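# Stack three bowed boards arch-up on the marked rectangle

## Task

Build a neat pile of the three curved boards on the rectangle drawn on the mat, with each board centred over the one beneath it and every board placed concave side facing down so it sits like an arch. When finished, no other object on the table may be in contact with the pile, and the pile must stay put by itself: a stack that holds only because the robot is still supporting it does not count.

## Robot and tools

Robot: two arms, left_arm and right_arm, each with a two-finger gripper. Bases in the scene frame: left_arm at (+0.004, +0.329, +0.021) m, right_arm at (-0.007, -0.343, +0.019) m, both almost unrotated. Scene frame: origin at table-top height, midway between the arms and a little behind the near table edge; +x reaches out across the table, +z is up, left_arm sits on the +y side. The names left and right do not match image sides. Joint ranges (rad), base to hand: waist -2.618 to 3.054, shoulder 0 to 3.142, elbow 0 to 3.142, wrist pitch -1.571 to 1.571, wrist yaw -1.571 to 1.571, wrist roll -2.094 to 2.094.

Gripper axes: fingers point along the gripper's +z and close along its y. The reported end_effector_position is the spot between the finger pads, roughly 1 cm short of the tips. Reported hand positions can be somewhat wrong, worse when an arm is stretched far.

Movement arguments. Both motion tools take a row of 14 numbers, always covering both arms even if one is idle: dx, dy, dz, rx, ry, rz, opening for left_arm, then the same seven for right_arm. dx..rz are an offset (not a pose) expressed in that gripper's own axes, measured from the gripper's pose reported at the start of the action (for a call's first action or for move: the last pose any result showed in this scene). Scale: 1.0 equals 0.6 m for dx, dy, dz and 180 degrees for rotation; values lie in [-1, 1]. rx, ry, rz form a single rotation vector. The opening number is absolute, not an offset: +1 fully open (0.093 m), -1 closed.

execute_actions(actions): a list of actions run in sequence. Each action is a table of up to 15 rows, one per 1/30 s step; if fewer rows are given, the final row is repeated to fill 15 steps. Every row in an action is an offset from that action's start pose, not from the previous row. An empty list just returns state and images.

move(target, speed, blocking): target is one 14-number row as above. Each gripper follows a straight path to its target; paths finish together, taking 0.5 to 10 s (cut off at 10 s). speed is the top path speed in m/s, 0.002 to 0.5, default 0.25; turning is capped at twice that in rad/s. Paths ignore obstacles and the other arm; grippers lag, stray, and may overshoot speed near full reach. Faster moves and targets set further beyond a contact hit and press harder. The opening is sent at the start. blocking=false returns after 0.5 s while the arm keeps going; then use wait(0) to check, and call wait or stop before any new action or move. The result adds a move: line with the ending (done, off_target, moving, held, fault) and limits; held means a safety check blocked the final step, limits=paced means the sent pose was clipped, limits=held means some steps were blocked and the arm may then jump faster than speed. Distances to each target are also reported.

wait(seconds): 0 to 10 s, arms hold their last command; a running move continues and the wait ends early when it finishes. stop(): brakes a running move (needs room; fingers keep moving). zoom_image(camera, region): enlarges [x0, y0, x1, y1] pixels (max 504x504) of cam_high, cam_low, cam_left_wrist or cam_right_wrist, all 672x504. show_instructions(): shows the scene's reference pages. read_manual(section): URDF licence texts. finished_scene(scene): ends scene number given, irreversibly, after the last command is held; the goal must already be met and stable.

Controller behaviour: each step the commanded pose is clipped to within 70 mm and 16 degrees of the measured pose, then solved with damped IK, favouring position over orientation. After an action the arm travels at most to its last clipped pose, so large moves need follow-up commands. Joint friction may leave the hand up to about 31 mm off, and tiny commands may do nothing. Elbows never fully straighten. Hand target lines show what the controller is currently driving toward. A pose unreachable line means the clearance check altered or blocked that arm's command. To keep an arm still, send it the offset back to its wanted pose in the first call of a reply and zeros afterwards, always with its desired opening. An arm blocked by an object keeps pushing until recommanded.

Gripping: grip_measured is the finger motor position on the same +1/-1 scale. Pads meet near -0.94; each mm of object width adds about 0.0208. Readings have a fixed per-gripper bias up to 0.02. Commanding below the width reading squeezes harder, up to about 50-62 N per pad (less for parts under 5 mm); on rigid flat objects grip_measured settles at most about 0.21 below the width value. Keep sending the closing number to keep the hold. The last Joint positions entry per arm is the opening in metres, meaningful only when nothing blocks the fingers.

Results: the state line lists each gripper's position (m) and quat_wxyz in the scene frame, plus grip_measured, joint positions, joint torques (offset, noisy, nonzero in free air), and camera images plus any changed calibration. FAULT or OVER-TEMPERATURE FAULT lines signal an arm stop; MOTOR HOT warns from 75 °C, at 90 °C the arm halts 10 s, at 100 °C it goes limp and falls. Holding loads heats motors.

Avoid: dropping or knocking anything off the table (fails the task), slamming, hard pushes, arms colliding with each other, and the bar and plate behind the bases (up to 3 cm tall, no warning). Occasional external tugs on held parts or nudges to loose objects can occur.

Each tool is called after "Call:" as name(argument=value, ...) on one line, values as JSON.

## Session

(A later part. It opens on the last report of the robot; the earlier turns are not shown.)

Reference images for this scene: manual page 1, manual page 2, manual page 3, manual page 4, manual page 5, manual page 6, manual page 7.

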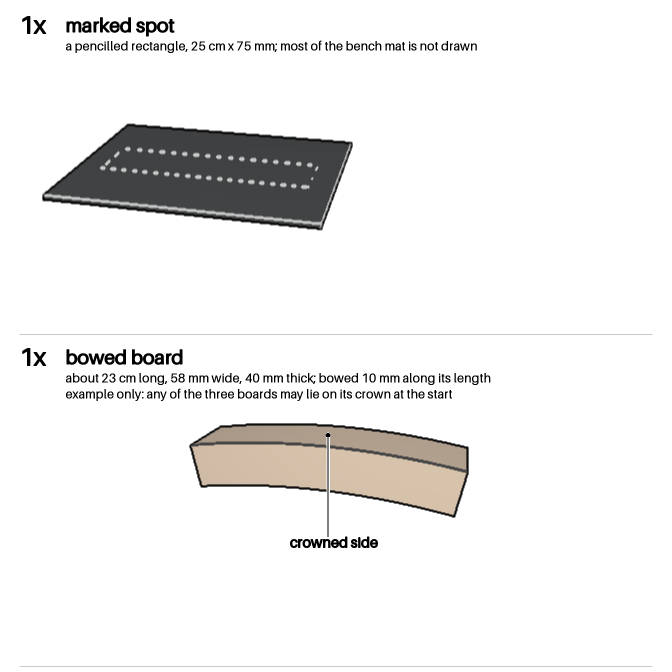

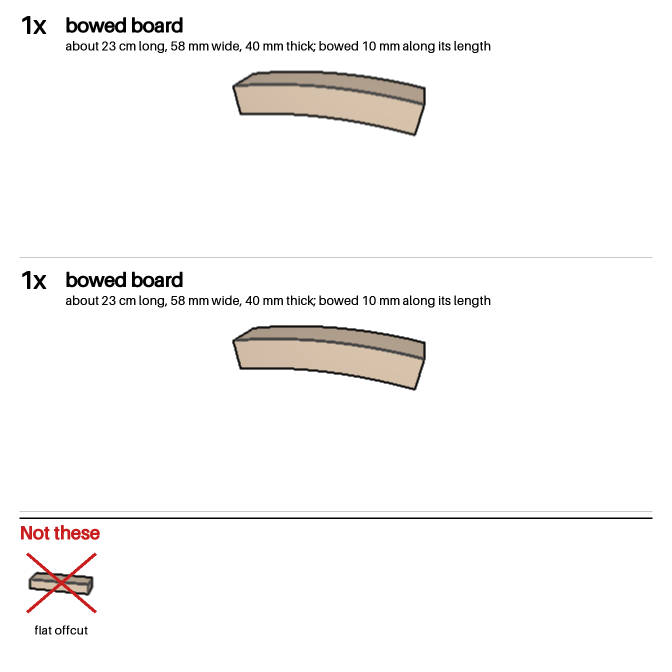

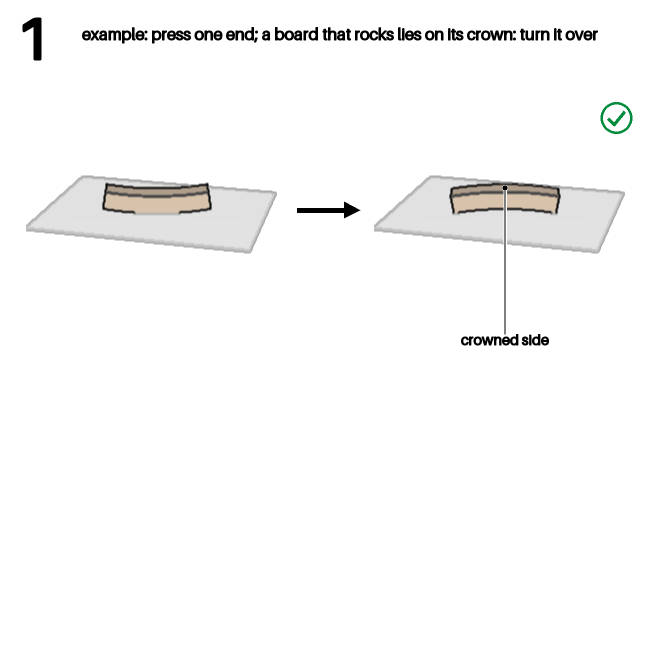

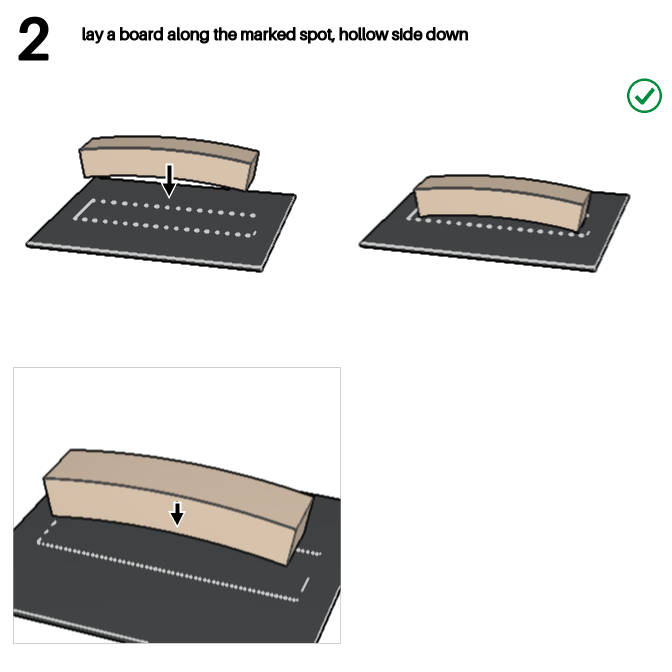

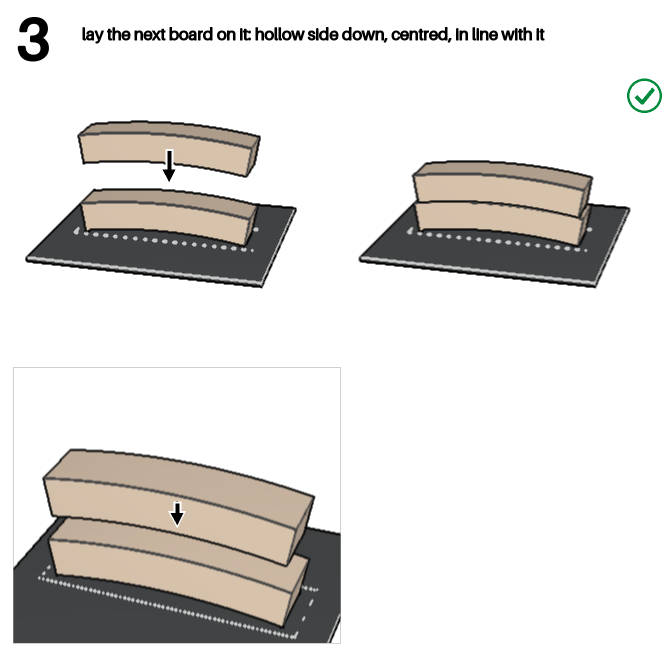

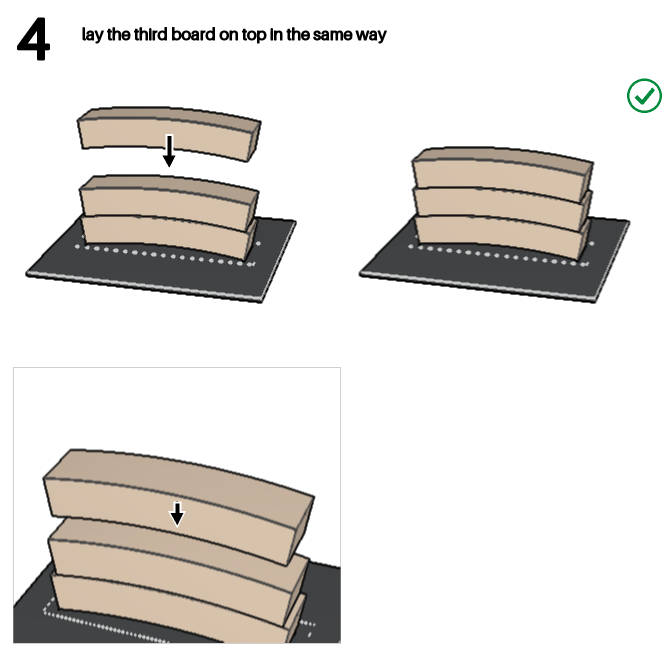

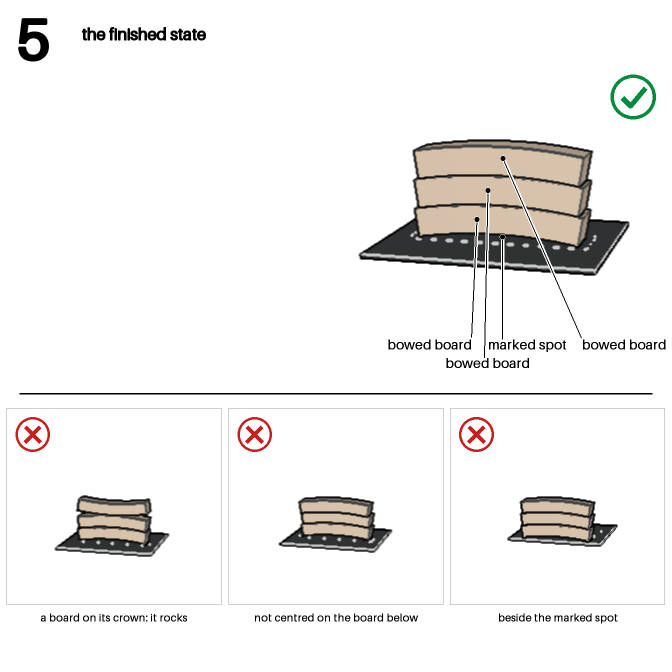

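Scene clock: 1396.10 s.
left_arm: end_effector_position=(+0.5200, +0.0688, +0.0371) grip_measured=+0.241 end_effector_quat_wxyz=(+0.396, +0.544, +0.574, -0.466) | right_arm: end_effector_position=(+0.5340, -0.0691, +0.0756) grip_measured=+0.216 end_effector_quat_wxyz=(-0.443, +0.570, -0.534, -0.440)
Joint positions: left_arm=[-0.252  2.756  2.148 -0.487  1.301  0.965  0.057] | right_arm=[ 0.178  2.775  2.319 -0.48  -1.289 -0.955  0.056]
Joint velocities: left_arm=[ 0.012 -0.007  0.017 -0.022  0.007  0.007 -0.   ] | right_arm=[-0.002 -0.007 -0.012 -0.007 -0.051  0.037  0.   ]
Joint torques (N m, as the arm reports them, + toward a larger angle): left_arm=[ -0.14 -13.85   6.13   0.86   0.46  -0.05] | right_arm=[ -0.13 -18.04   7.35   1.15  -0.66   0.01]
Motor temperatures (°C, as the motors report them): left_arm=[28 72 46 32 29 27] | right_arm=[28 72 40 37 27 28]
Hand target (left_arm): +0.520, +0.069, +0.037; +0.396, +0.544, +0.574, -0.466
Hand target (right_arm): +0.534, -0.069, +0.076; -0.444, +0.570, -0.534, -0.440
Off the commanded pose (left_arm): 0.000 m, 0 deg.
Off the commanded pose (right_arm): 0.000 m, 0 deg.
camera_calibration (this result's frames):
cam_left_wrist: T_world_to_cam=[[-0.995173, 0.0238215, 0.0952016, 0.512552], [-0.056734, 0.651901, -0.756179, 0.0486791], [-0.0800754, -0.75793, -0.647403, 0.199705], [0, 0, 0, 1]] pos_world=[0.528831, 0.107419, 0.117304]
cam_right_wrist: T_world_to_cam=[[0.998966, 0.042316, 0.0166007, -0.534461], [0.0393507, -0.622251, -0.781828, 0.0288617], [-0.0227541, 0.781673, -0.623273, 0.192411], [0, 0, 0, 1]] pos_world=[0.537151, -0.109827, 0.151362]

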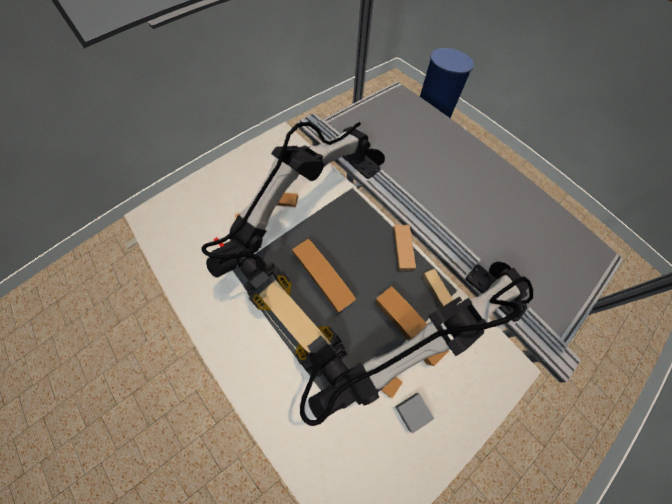

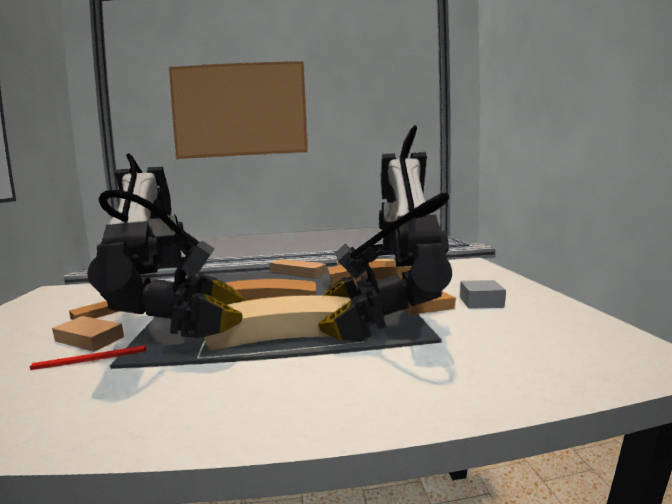

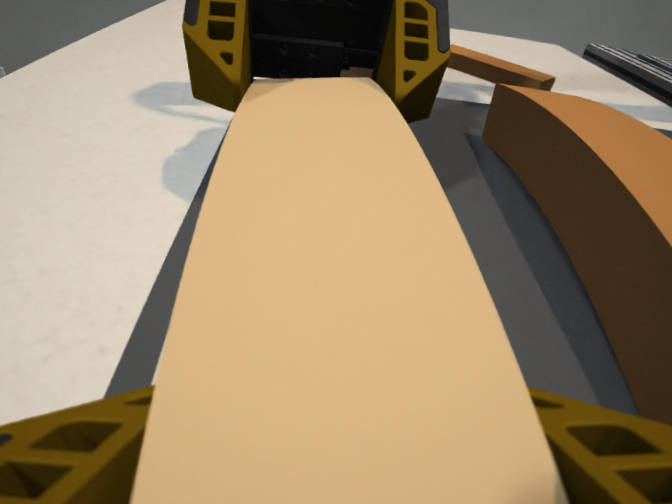

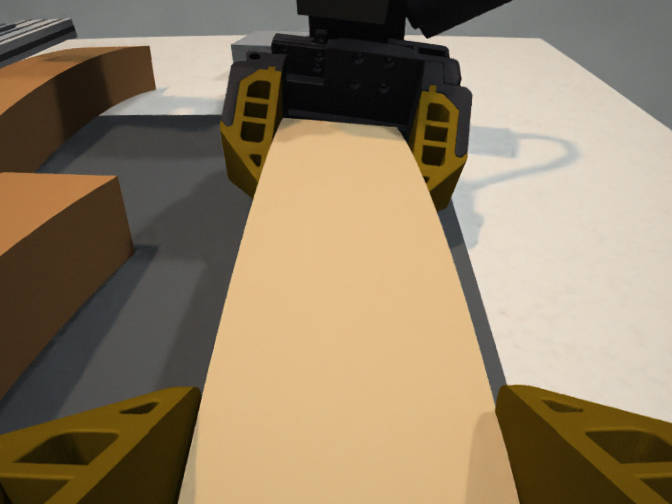

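Call:
execute_actions(actions=[[[0,0,0,0,0,0,-0.6,0,0,0,0,0,0,-0.6]]])

Call:
move(target=[-0.055,0.022,-0.015,-0.008,0,0.02,-0.6,-0.045,-0.02,-0.012,0.013,0,0.005,-0.6], speed=0.03)

Scene clock: 1398.87 s.
left_arm: end_effector_position=(+0.5200, +0.0688, +0.0371) grip_measured=+0.241 end_effector_quat_wxyz=(+0.396, +0.544, +0.574, -0.466) | right_arm: end_effector_position=(+0.5340, -0.0691, +0.0756) grip_measured=+0.203 end_effector_quat_wxyz=(-0.443, +0.570, -0.534, -0.440)
Joint positions: left_arm=[-0.252  2.756  2.148 -0.487  1.301  0.965  0.057] | right_arm=[ 0.178  2.775  2.319 -0.48  -1.289 -0.955  0.055]
Joint velocities: left_arm=[ 0.012 -0.012  0.007 -0.022 -0.066 -0.037 -0.001] | right_arm=[ 0.027  0.002 -0.007 -0.022 -0.022  0.037 -0.   ]
Joint torques (N m, as the arm reports them, + toward a larger angle): left_arm=[  0.03 -13.81   6.18   0.84   0.46  -0.11] | right_arm=[ -0.23 -17.89   7.55   1.13  -0.6   -0.05]
Motor temperatures (°C, as the motors report them): left_arm=[28 73 46 32 29 27] | right_arm=[28 73 40 37 27 28]
Hand target (left_arm): +0.520, +0.069, +0.037; +0.396, +0.544, +0.574, -0.466
Hand target (right_arm): +0.534, -0.069, +0.076; -0.444, +0.570, -0.534, -0.440
Off the commanded pose (left_arm): 0.000 m, 0 deg.
Off the commanded pose (right_arm): 0.000 m, 0 deg.
camera_calibration (this result's frames):
cam_left_wrist: T_world_to_cam=[[-0.995173, 0.0238215, 0.0952016, 0.512552], [-0.056734, 0.651901, -0.756179, 0.0486791], [-0.0800754, -0.75793, -0.647403, 0.199705], [0, 0, 0, 1]] pos_world=[0.528831, 0.107419, 0.117304]
cam_right_wrist: T_world_to_cam=[[0.998966, 0.042316, 0.0166007, -0.534461], [0.0393507, -0.622251, -0.781828, 0.0288617], [-0.0227541, 0.781673, -0.623273, 0.192411], [0, 0, 0, 1]] pos_world=[0.537151, -0.109827, 0.151362]

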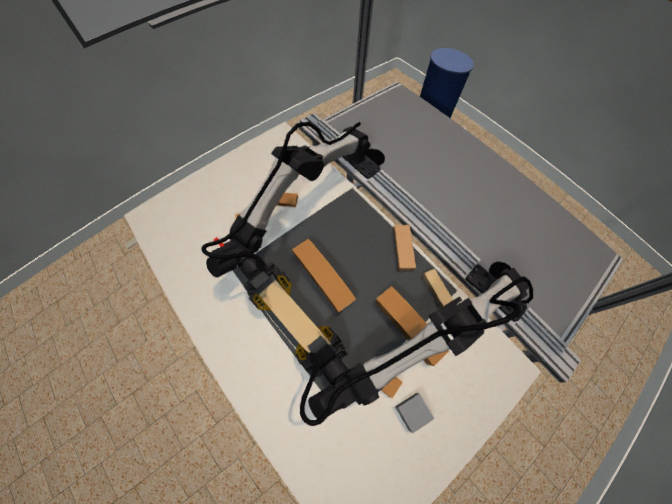

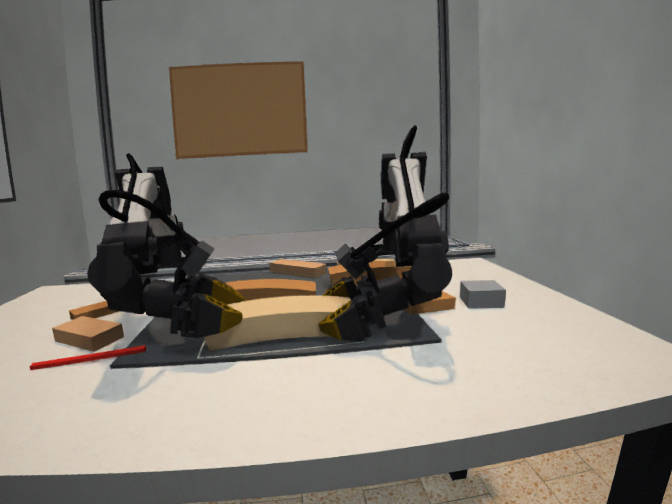

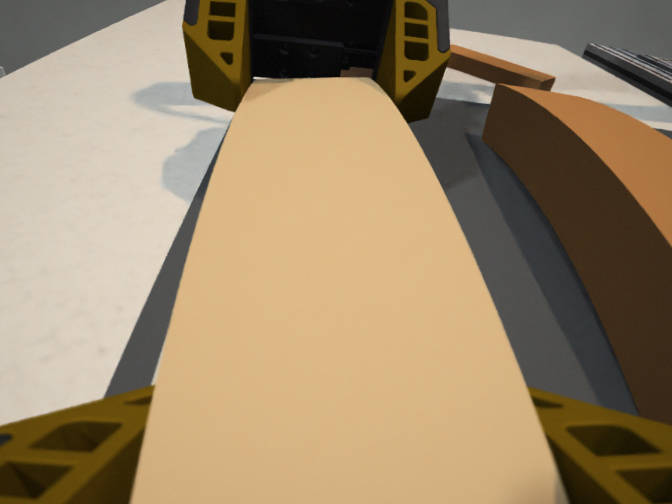

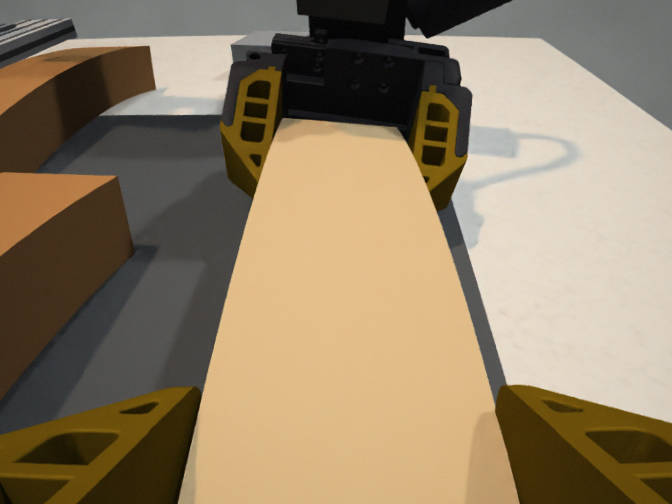

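Scene clock: 1400.40 s.
left_arm: end_effector_position=(+0.5236, +0.0683, +0.0494) grip_measured=+0.241 end_effector_quat_wxyz=(+0.392, +0.543, +0.578, -0.466) | right_arm: end_effector_position=(+0.5368, -0.0695, +0.0861) grip_measured=+0.203 end_effector_quat_wxyz=(-0.444, +0.563, -0.538, -0.443)
Joint positions: left_arm=[-0.252  2.756  2.207 -0.561  1.296  0.973  0.057] | right_arm=[ 0.176  2.759  2.319 -0.463 -1.289 -0.91   0.055]
Joint velocities: left_arm=[-0.002 -0.007  0.002 -0.11  -0.095  0.007  0.002] | right_arm=[-0.022  0.002 -0.002 -0.022  0.066  0.051  0.   ]
Joint torques (N m, as the arm reports them, + toward a larger angle): left_arm=[  0.5  -15.13   9.08   1.01   0.41  -0.1 ] | right_arm=[ -0.25 -19.77   8.69   1.31  -0.39   0.6 ]
Motor temperatures (°C, as the motors report them): left_arm=[28 74 46 32 29 27] | right_arm=[28 74 40 37 27 28]
Hand target (left_arm): +0.536, +0.069, +0.070; +0.417, +0.556, +0.563, -0.446
Hand target (right_arm): +0.544, -0.070, +0.104; -0.450, +0.558, -0.546, -0.433
Off the commanded pose (left_arm): 0.024 m, 4 deg.
Off the commanded pose (right_arm): 0.020 m, 2 deg.
move: off_target (left_arm, right_arm)
camera_calibration (this result's frames):
cam_left_wrist: T_world_to_cam=[[-0.994532, 0.0222904, 0.102027, 0.514388], [-0.0623021, 0.657431, -0.750935, 0.0608606], [-0.0838145, -0.753185, -0.652447, 0.209408], [0, 0, 0, 1]] pos_world=[0.532918, 0.106245, 0.129848]
cam_right_wrist: T_world_to_cam=[[0.9995, 0.031148, 0.00535281, -0.537486], [0.0234719, -0.61816, -0.785702, 0.0458724], [-0.0211641, 0.785435, -0.618582, 0.198345], [0, 0, 0, 1]] pos_world=[0.540339, -0.110689, 0.161612]

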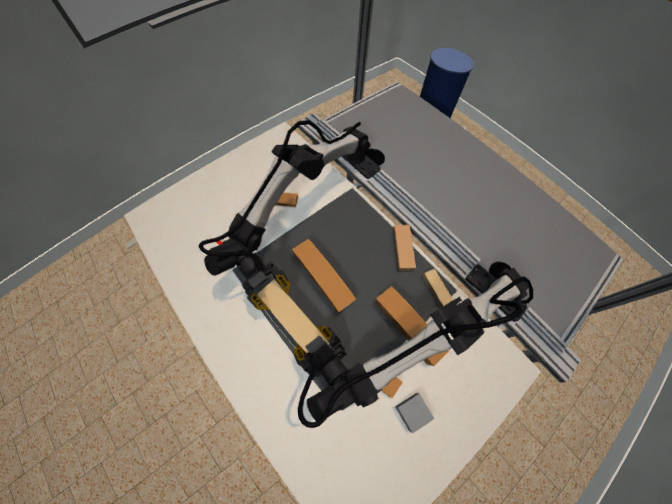

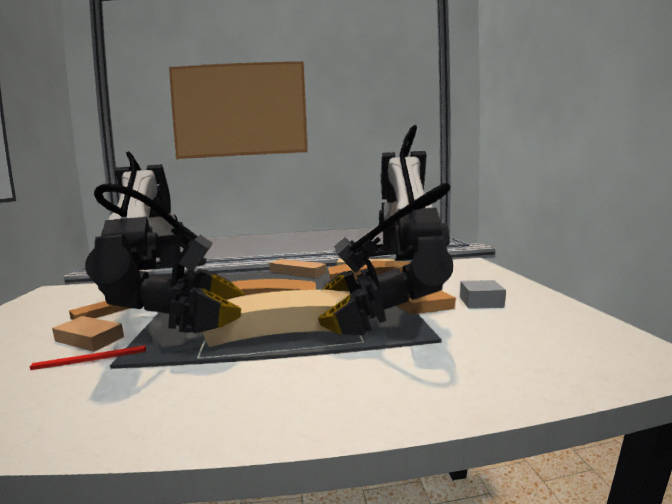

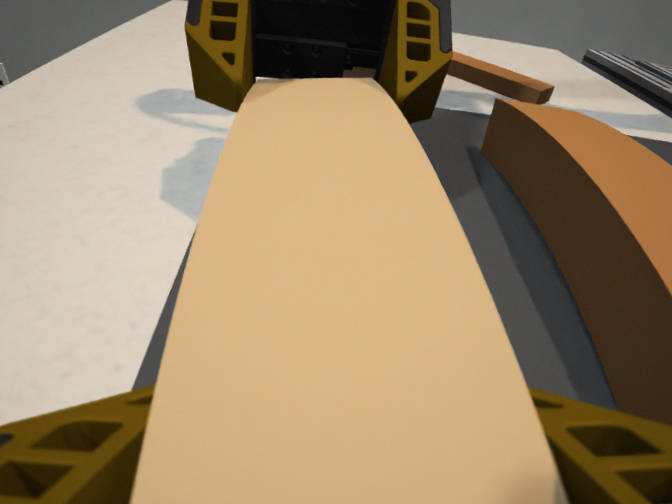

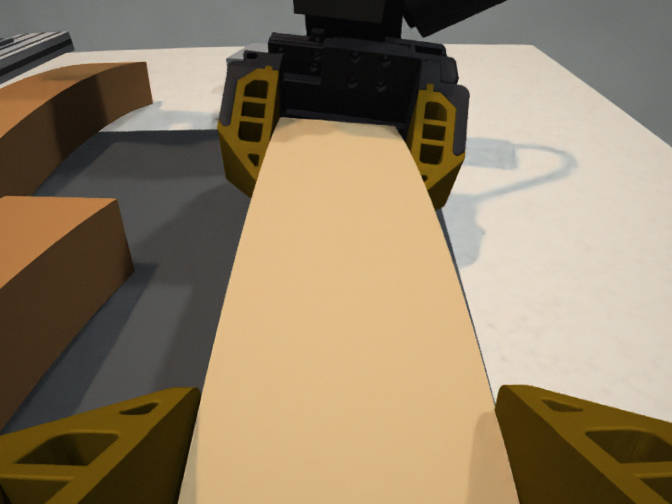

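Call:
move(target=[-0.04,0.03,-0.01,0,0,0.02,-0.6,-0.035,-0.03,-0.01,0,0,0,-0.6], speed=0.03)

Scene clock: 1404.00 s.
left_arm: end_effector_position=(+0.5405, +0.0680, +0.0628) grip_measured=+0.241 end_effector_quat_wxyz=(+0.396, +0.549, +0.571, -0.464) | right_arm: end_effector_position=(+0.5516, -0.0696, +0.1020) grip_measured=+0.203 end_effector_quat_wxyz=(-0.449, +0.566, -0.536, -0.436)
Joint positions: left_arm=[-0.247  2.873  2.498 -0.766  1.303  1.023  0.057] | right_arm=[ 0.172  2.86   2.588 -0.634 -1.285 -0.929  0.055]
Joint velocities: left_arm=[-0.007  0.017  0.061 -0.11   0.007  0.037 -0.001] | right_arm=[ 0.017  0.066  0.12  -0.125  0.007 -0.051 -0.   ]
Joint torques (N m, as the arm reports them, + toward a larger angle): left_arm=[  0.18 -14.44   8.53   0.83   0.41   0.09] | right_arm=[ -0.34 -18.07   9.6    1.27  -0.75   0.29]
Motor temperatures (°C, as the motors report them): left_arm=[28 76 47 32 29 27] | right_arm=[28 76 40 37 27 28]
Hand target (left_arm): +0.544, +0.067, +0.072; +0.408, +0.560, +0.561, -0.453
Hand target (right_arm): +0.554, -0.070, +0.108; -0.448, +0.561, -0.539, -0.441
Off the commanded pose (left_arm): 0.010 m, 3 deg.
Off the commanded pose (right_arm): 0.007 m, 1 deg.
MOTOR HOT: a motor of the left arm reached 75 °C. Now the hottest motor of the left arm, joint 2 (shoulder), reports 76 °C. The controller's stop level is 90 °C. To cool a motor, set the load down, stop pushing, or move to a pose that needs little force.
MOTOR HOT: a motor of the right arm reached 75 °C. Now the hottest motor of the right arm, joint 2 (shoulder), reports 76 °C. The controller's stop level is 90 °C. To cool a motor, set the load down, stop pushing, or move to a pose that needs little force.
move: off_target (left_arm)
camera_calibration (this result's frames):
cam_left_wrist: T_world_to_cam=[[-0.99585, 0.0325616, 0.0849876, 0.53087], [-0.0429844, 0.654824, -0.754558, 0.0621591], [-0.0802216, -0.75508, -0.650707, 0.217427], [0, 0, 0, 1]] pos_world=[0.548781, 0.106186, 0.143267]
cam_right_wrist: T_world_to_cam=[[0.999376, 0.0280609, 0.0214754, -0.554195], [0.0342634, -0.620964, -0.78309, 0.0514611], [-0.00863877, 0.783336, -0.621538, 0.201803], [0, 0, 0, 1]] pos_world=[0.553829, -0.110573, 0.177629]

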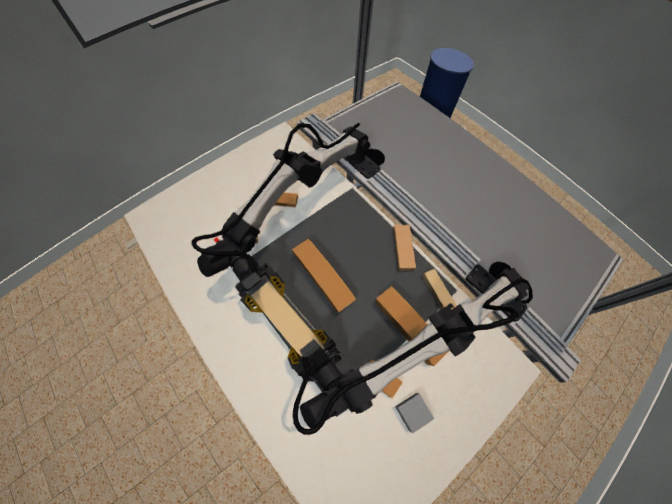

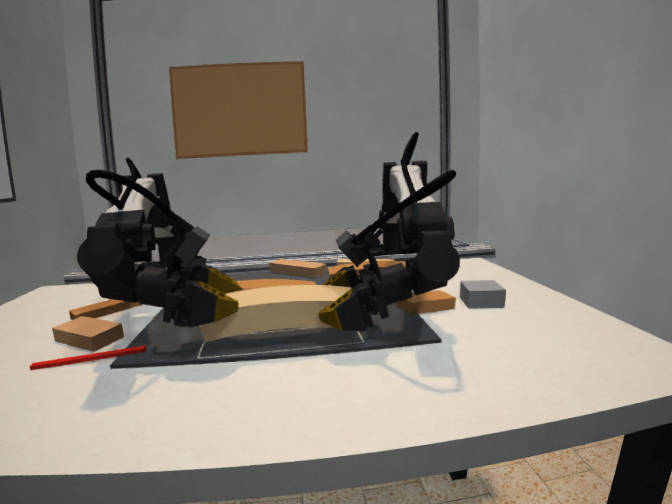

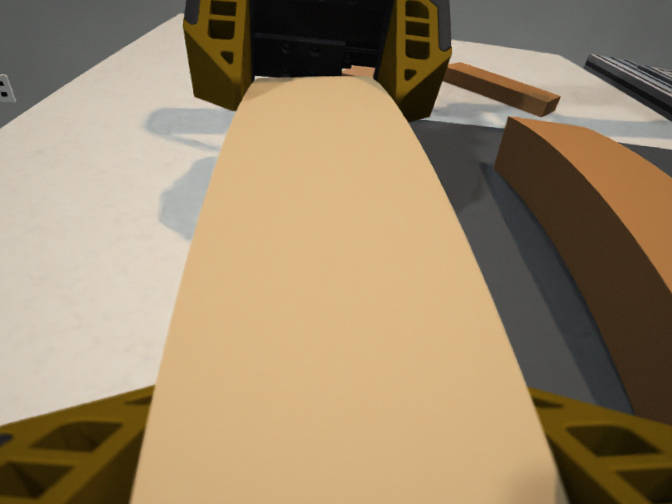

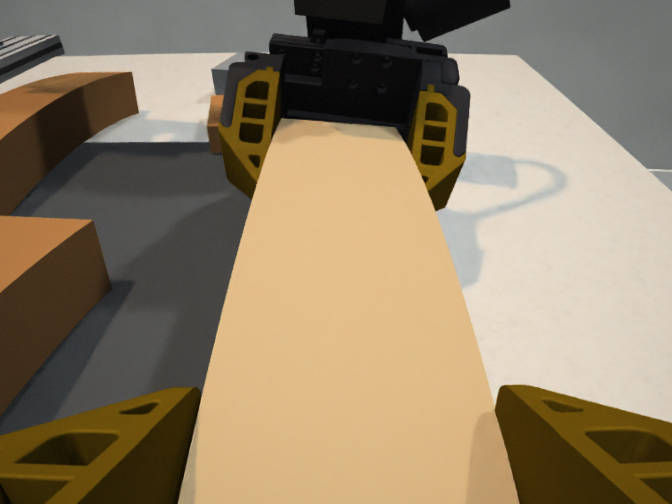

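Overshot; lower diagonally to L 0.528 / R 0.542.

Call:
move(target=[0.048,-0.02,0.013,0,0,0,-0.6,0.05,0.016,0.014,0,0,0,-0.6], speed=0.03)

Scene clock: 1406.60 s.
left_arm: end_effector_position=(+0.5294, +0.0698, +0.0370) grip_measured=+0.241 end_effector_quat_wxyz=(+0.394, +0.547, +0.574, -0.466) | right_arm: end_effector_position=(+0.5426, -0.0687, +0.0756) grip_measured=+0.203 end_effector_quat_wxyz=(-0.445, +0.567, -0.535, -0.441)
Joint positions: left_arm=[-0.248  2.823  2.294 -0.605  1.301  1.007  0.057] | right_arm=[ 0.175  2.828  2.421 -0.516 -1.29  -0.94   0.055]
Joint velocities: left_arm=[ 0.002 -0.027 -0.081  0.125 -0.066  0.007 -0.   ] | right_arm=[-0.007 -0.032 -0.051  0.007 -0.081  0.022 -0.001]
Joint torques (N m, as the arm reports them, + toward a larger angle): left_arm=[ -0.35 -14.84   4.17   0.89   0.51   0.06] | right_arm=[ -0.23 -18.22   5.55   1.45  -0.55   0.03]
Motor temperatures (°C, as the motors report them): left_arm=[28 78 47 32 29 27] | right_arm=[28 77 40 37 27 28]
Hand target (left_arm): +0.525, +0.068, +0.034; +0.394, +0.550, +0.570, -0.465
Hand target (right_arm): +0.543, -0.068, +0.071; -0.447, +0.567, -0.536, -0.437
Off the commanded pose (left_arm): 0.005 m, 1 deg.
Off the commanded pose (right_arm): 0.005 m, 1 deg.
MOTOR HOT: still on. Now the hottest motor of the left arm, joint 2 (shoulder), reports 78 °C; the controller's stop level is 90 °C.
MOTOR HOT: still on. Now the hottest motor of the right arm, joint 2 (shoulder), reports 77 °C; the controller's stop level is 90 °C.
move: done
camera_calibration (this result's frames):
cam_left_wrist: T_world_to_cam=[[-0.995188, 0.0285979, 0.0937223, 0.521602], [-0.0520573, 0.656023, -0.752943, 0.0457025], [-0.0830166, -0.754199, -0.651377, 0.202577], [0, 0, 0, 1]] pos_world=[0.538289, 0.107885, 0.117479]
cam_right_wrist: T_world_to_cam=[[0.999202, 0.0372804, 0.0143655, -0.54339], [0.034403, -0.620054, -0.783804, 0.0317273], [-0.0203132, 0.783673, -0.620842, 0.190897], [0, 0, 0, 1]] pos_world=[0.545742, -0.109671, 0.151191]

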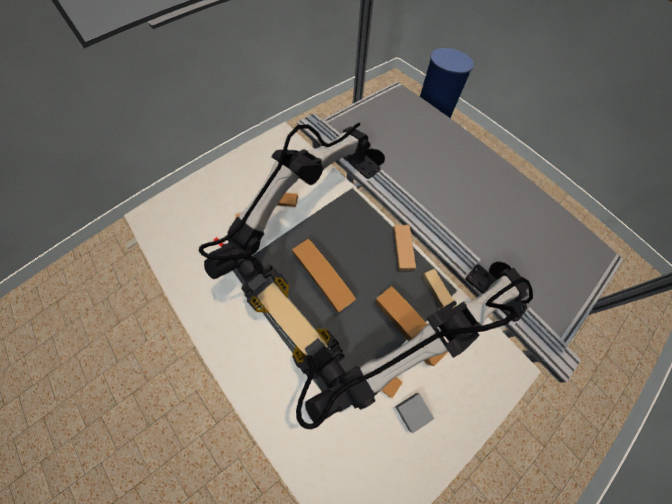

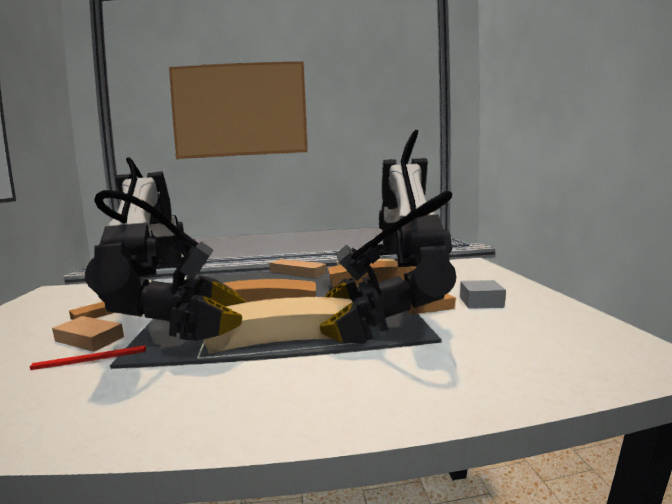

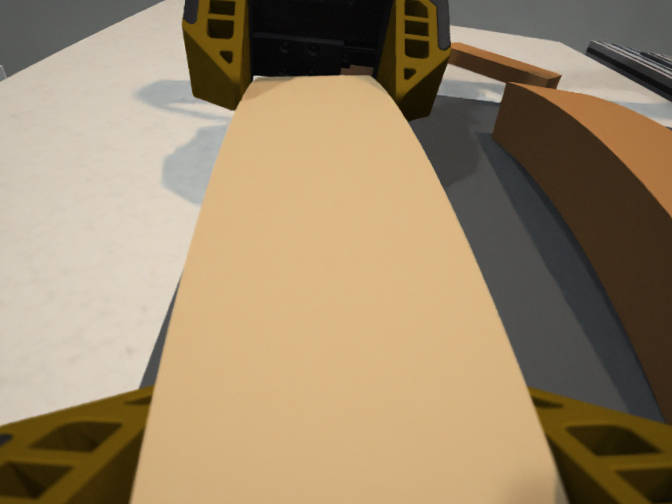

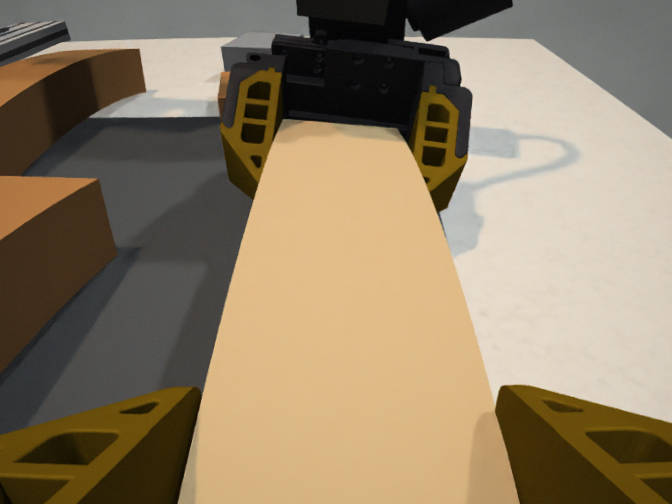

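Call:
execute_actions(actions=[[[0,0,0,0,0,0,0.75,0,0,0,0,0,0,0.75]],[[0,0,0,0,0,0,0.75,0,0,0,0,0,0,0.75]]])

Call:
move(target=[-0.15,0,-0.08,-0.008,0,0.03,0.75,-0.13,0,-0.08,0.012,0,0.005,0.75], speed=0.08)

Scene clock: 1410.90 s.
left_arm: end_effector_position=(+0.5295, +0.0698, +0.0368) grip_measured=+0.748 end_effector_quat_wxyz=(+0.395, +0.547, +0.574, -0.465) | right_arm: end_effector_position=(+0.5425, -0.0686, +0.0758) grip_measured=+0.748 end_effector_quat_wxyz=(-0.446, +0.567, -0.534, -0.441)
Joint positions: left_arm=[-0.248  2.822  2.29  -0.599  1.301  1.005  0.081] | right_arm=[ 0.175  2.827  2.417 -0.509 -1.292 -0.937  0.081]
Joint velocities: left_arm=[-0.002 -0.007 -0.012 -0.022 -0.037  0.022  0.   ] | right_arm=[-0.007 -0.007  0.007 -0.007  0.022  0.022  0.001]
Joint torques (N m, as the arm reports them, + toward a larger angle): left_arm=[  0.06 -14.18   6.38   0.8    0.49  -0.1 ] | right_arm=[ -0.22 -18.     7.57   1.15  -0.59  -0.02]
Motor temperatures (°C, as the motors report them): left_arm=[28 80 46 32 29 27] | right_arm=[28 78 40 37 27 28]
Hand target (left_arm): +0.529, +0.070, +0.037; +0.395, +0.547, +0.574, -0.465
Hand target (right_arm): +0.543, -0.069, +0.076; -0.446, +0.567, -0.534, -0.441
Off the commanded pose (left_arm): 0.000 m, 0 deg.
Off the commanded pose (right_arm): 0.000 m, 0 deg.
MOTOR HOT: still on. Now the hottest motor of the left arm, joint 2 (shoulder), reports 80 °C; the controller's stop level is 90 °C.
MOTOR HOT: still on. Now the hottest motor of the right arm, joint 2 (shoulder), reports 78 °C; the controller's stop level is 90 °C.
camera_calibration (this result's frames):
cam_left_wrist: T_world_to_cam=[[-0.995312, 0.028112, 0.0925438, 0.521845], [-0.0515249, 0.655638, -0.753315, 0.0453339], [-0.0818525, -0.754551, -0.651116, 0.201853], [0, 0, 0, 1]] pos_world=[0.538256, 0.107916, 0.117287]
cam_right_wrist: T_world_to_cam=[[0.999155, 0.0380278, 0.0156209, -0.543367], [0.0358003, -0.618031, -0.785338, 0.0314627], [-0.0202105, 0.785234, -0.61887, 0.190861], [0, 0, 0, 1]] pos_world=[0.545639, -0.109763, 0.151315]

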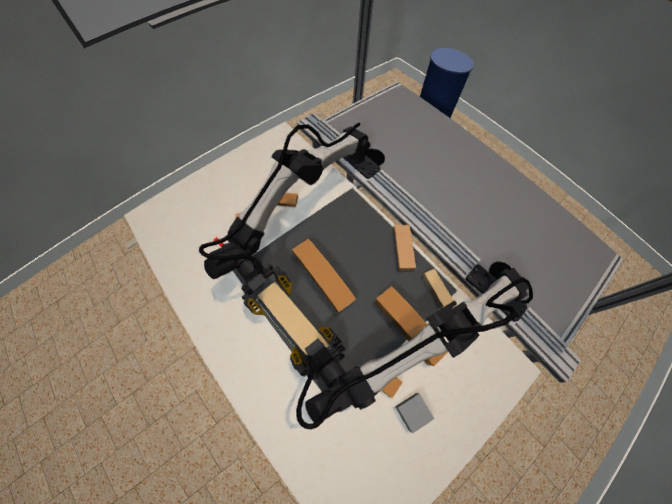

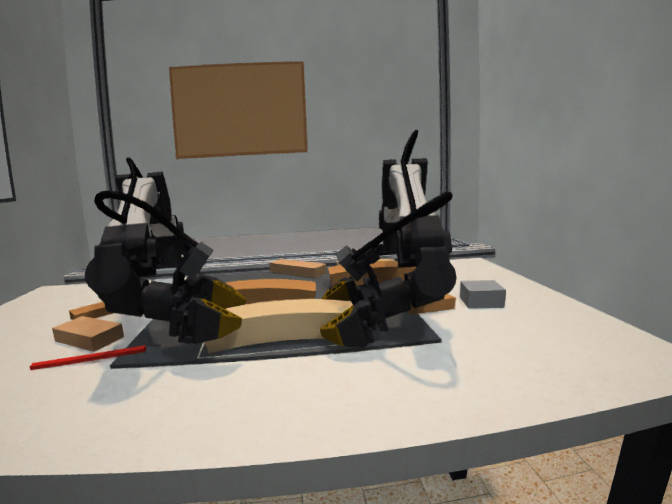

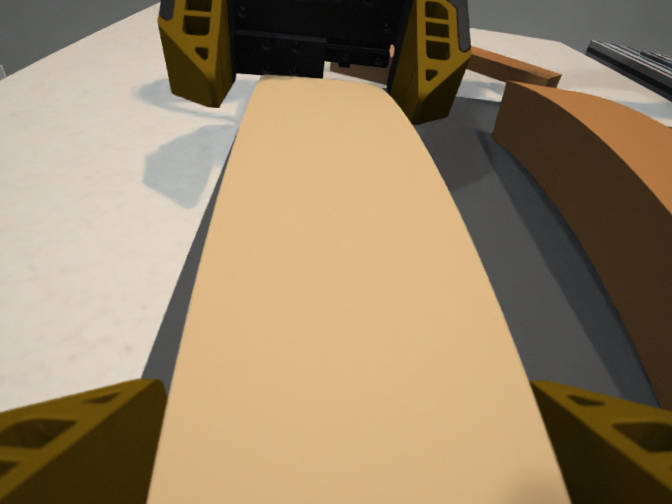

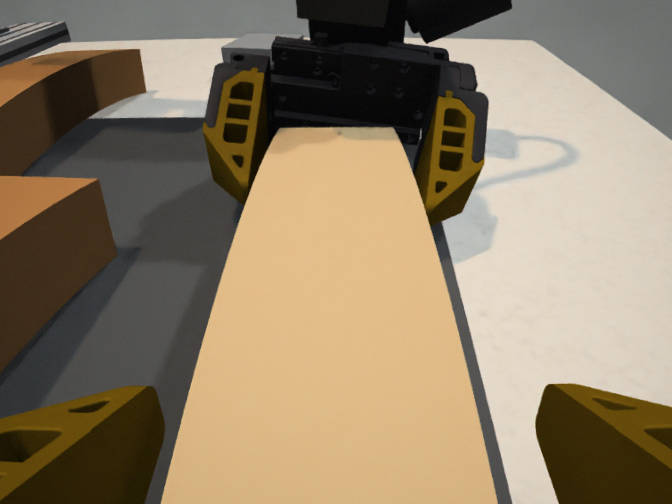

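Scene clock: 1412.77 s.
left_arm: end_effector_position=(+0.5387, +0.0853, +0.1335) grip_measured=+0.748 end_effector_quat_wxyz=(+0.422, +0.571, +0.551, -0.438) | right_arm: end_effector_position=(+0.5401, -0.0944, +0.1586) grip_measured=+0.748 end_effector_quat_wxyz=(-0.453, +0.556, -0.547, -0.433)
Joint positions: left_arm=[-0.215  2.775  2.589 -0.985  1.301  1.15   0.081] | right_arm=[ 0.133  2.669  2.439 -0.704 -1.292 -0.948  0.081]
Joint velocities: left_arm=[ 0.002  0.061  0.061 -0.154  0.007  0.022 -0.   ] | right_arm=[-0.007  0.002 -0.007  0.007  0.007 -0.081  0.   ]
Joint torques (N m, as the arm reports them, + toward a larger angle): left_arm=[  1.31 -13.59   8.16   0.64   0.53  -0.05] | right_arm=[ -0.78 -17.58   8.48   0.91  -0.72   0.  ]
Motor temperatures (°C, as the motors report them): left_arm=[28 81 47 32 29 27] | right_arm=[28 78 40 37 27 28]
Hand target (left_arm): +0.541, +0.093, +0.135; +0.425, +0.566, +0.554, -0.438
Hand target (right_arm): +0.540, -0.098, +0.162; -0.453, +0.554, -0.547, -0.434
Off the commanded pose (left_arm): 0.008 m, 0 deg.
Off the commanded pose (right_arm): 0.006 m, 0 deg.
MOTOR HOT: still on. Now the hottest motor of the left arm, joint 2 (shoulder), reports 81 °C; the controller's stop level is 90 °C.
MOTOR HOT: still on. Now the hottest motor of the right arm, joint 2 (shoulder), reports 78 °C; the controller's stop level is 90 °C.
move: done
camera_calibration (this result's frames):
cam_left_wrist: T_world_to_cam=[[-0.999423, 0.0326776, -0.00924479, 0.537056], [0.02841, 0.65537, -0.754773, 0.0655966], [-0.0186054, -0.7546, -0.655921, 0.243818], [0, 0, 0, 1]] pos_world=[0.539419, 0.123445, 0.214401]
cam_right_wrist: T_world_to_cam=[[0.999933, -0.00151479, 0.0115153, -0.544769], [0.00808621, -0.620903, -0.783846, 0.0950543], [0.00833723, 0.783886, -0.620849, 0.247109], [0, 0, 0, 1]] pos_world=[0.541903, -0.135511, 0.234198]

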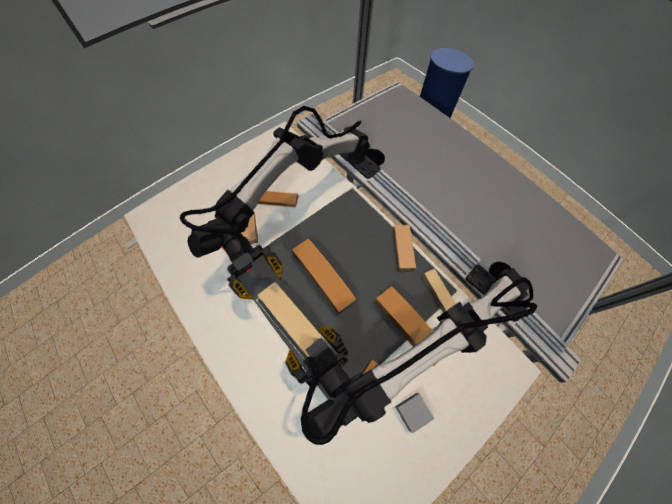

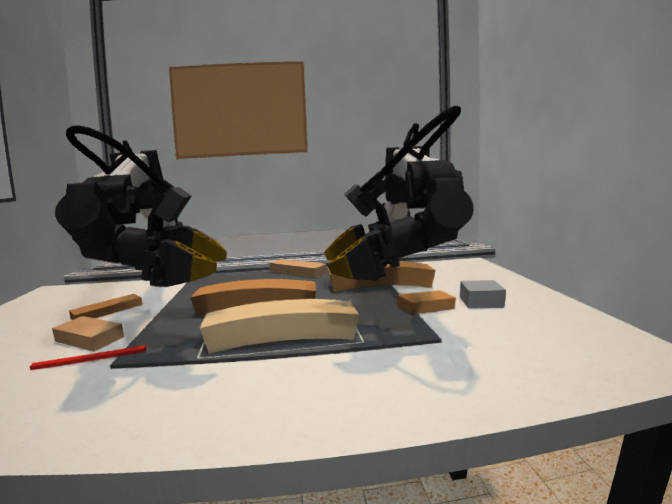

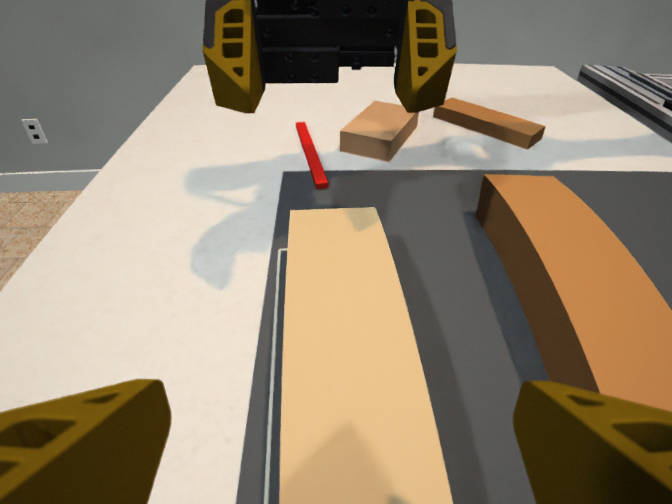

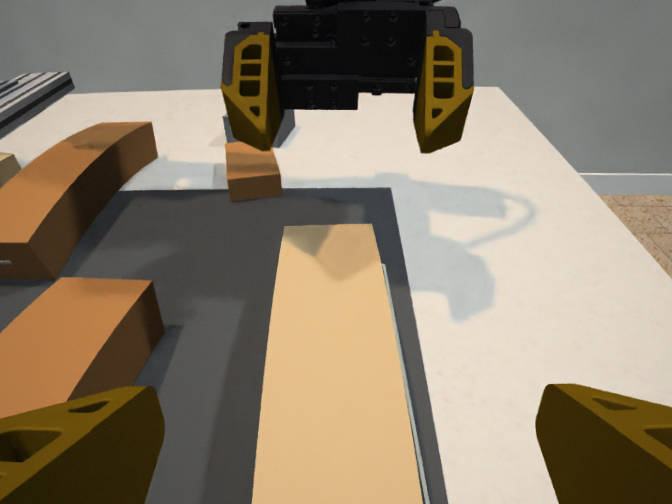

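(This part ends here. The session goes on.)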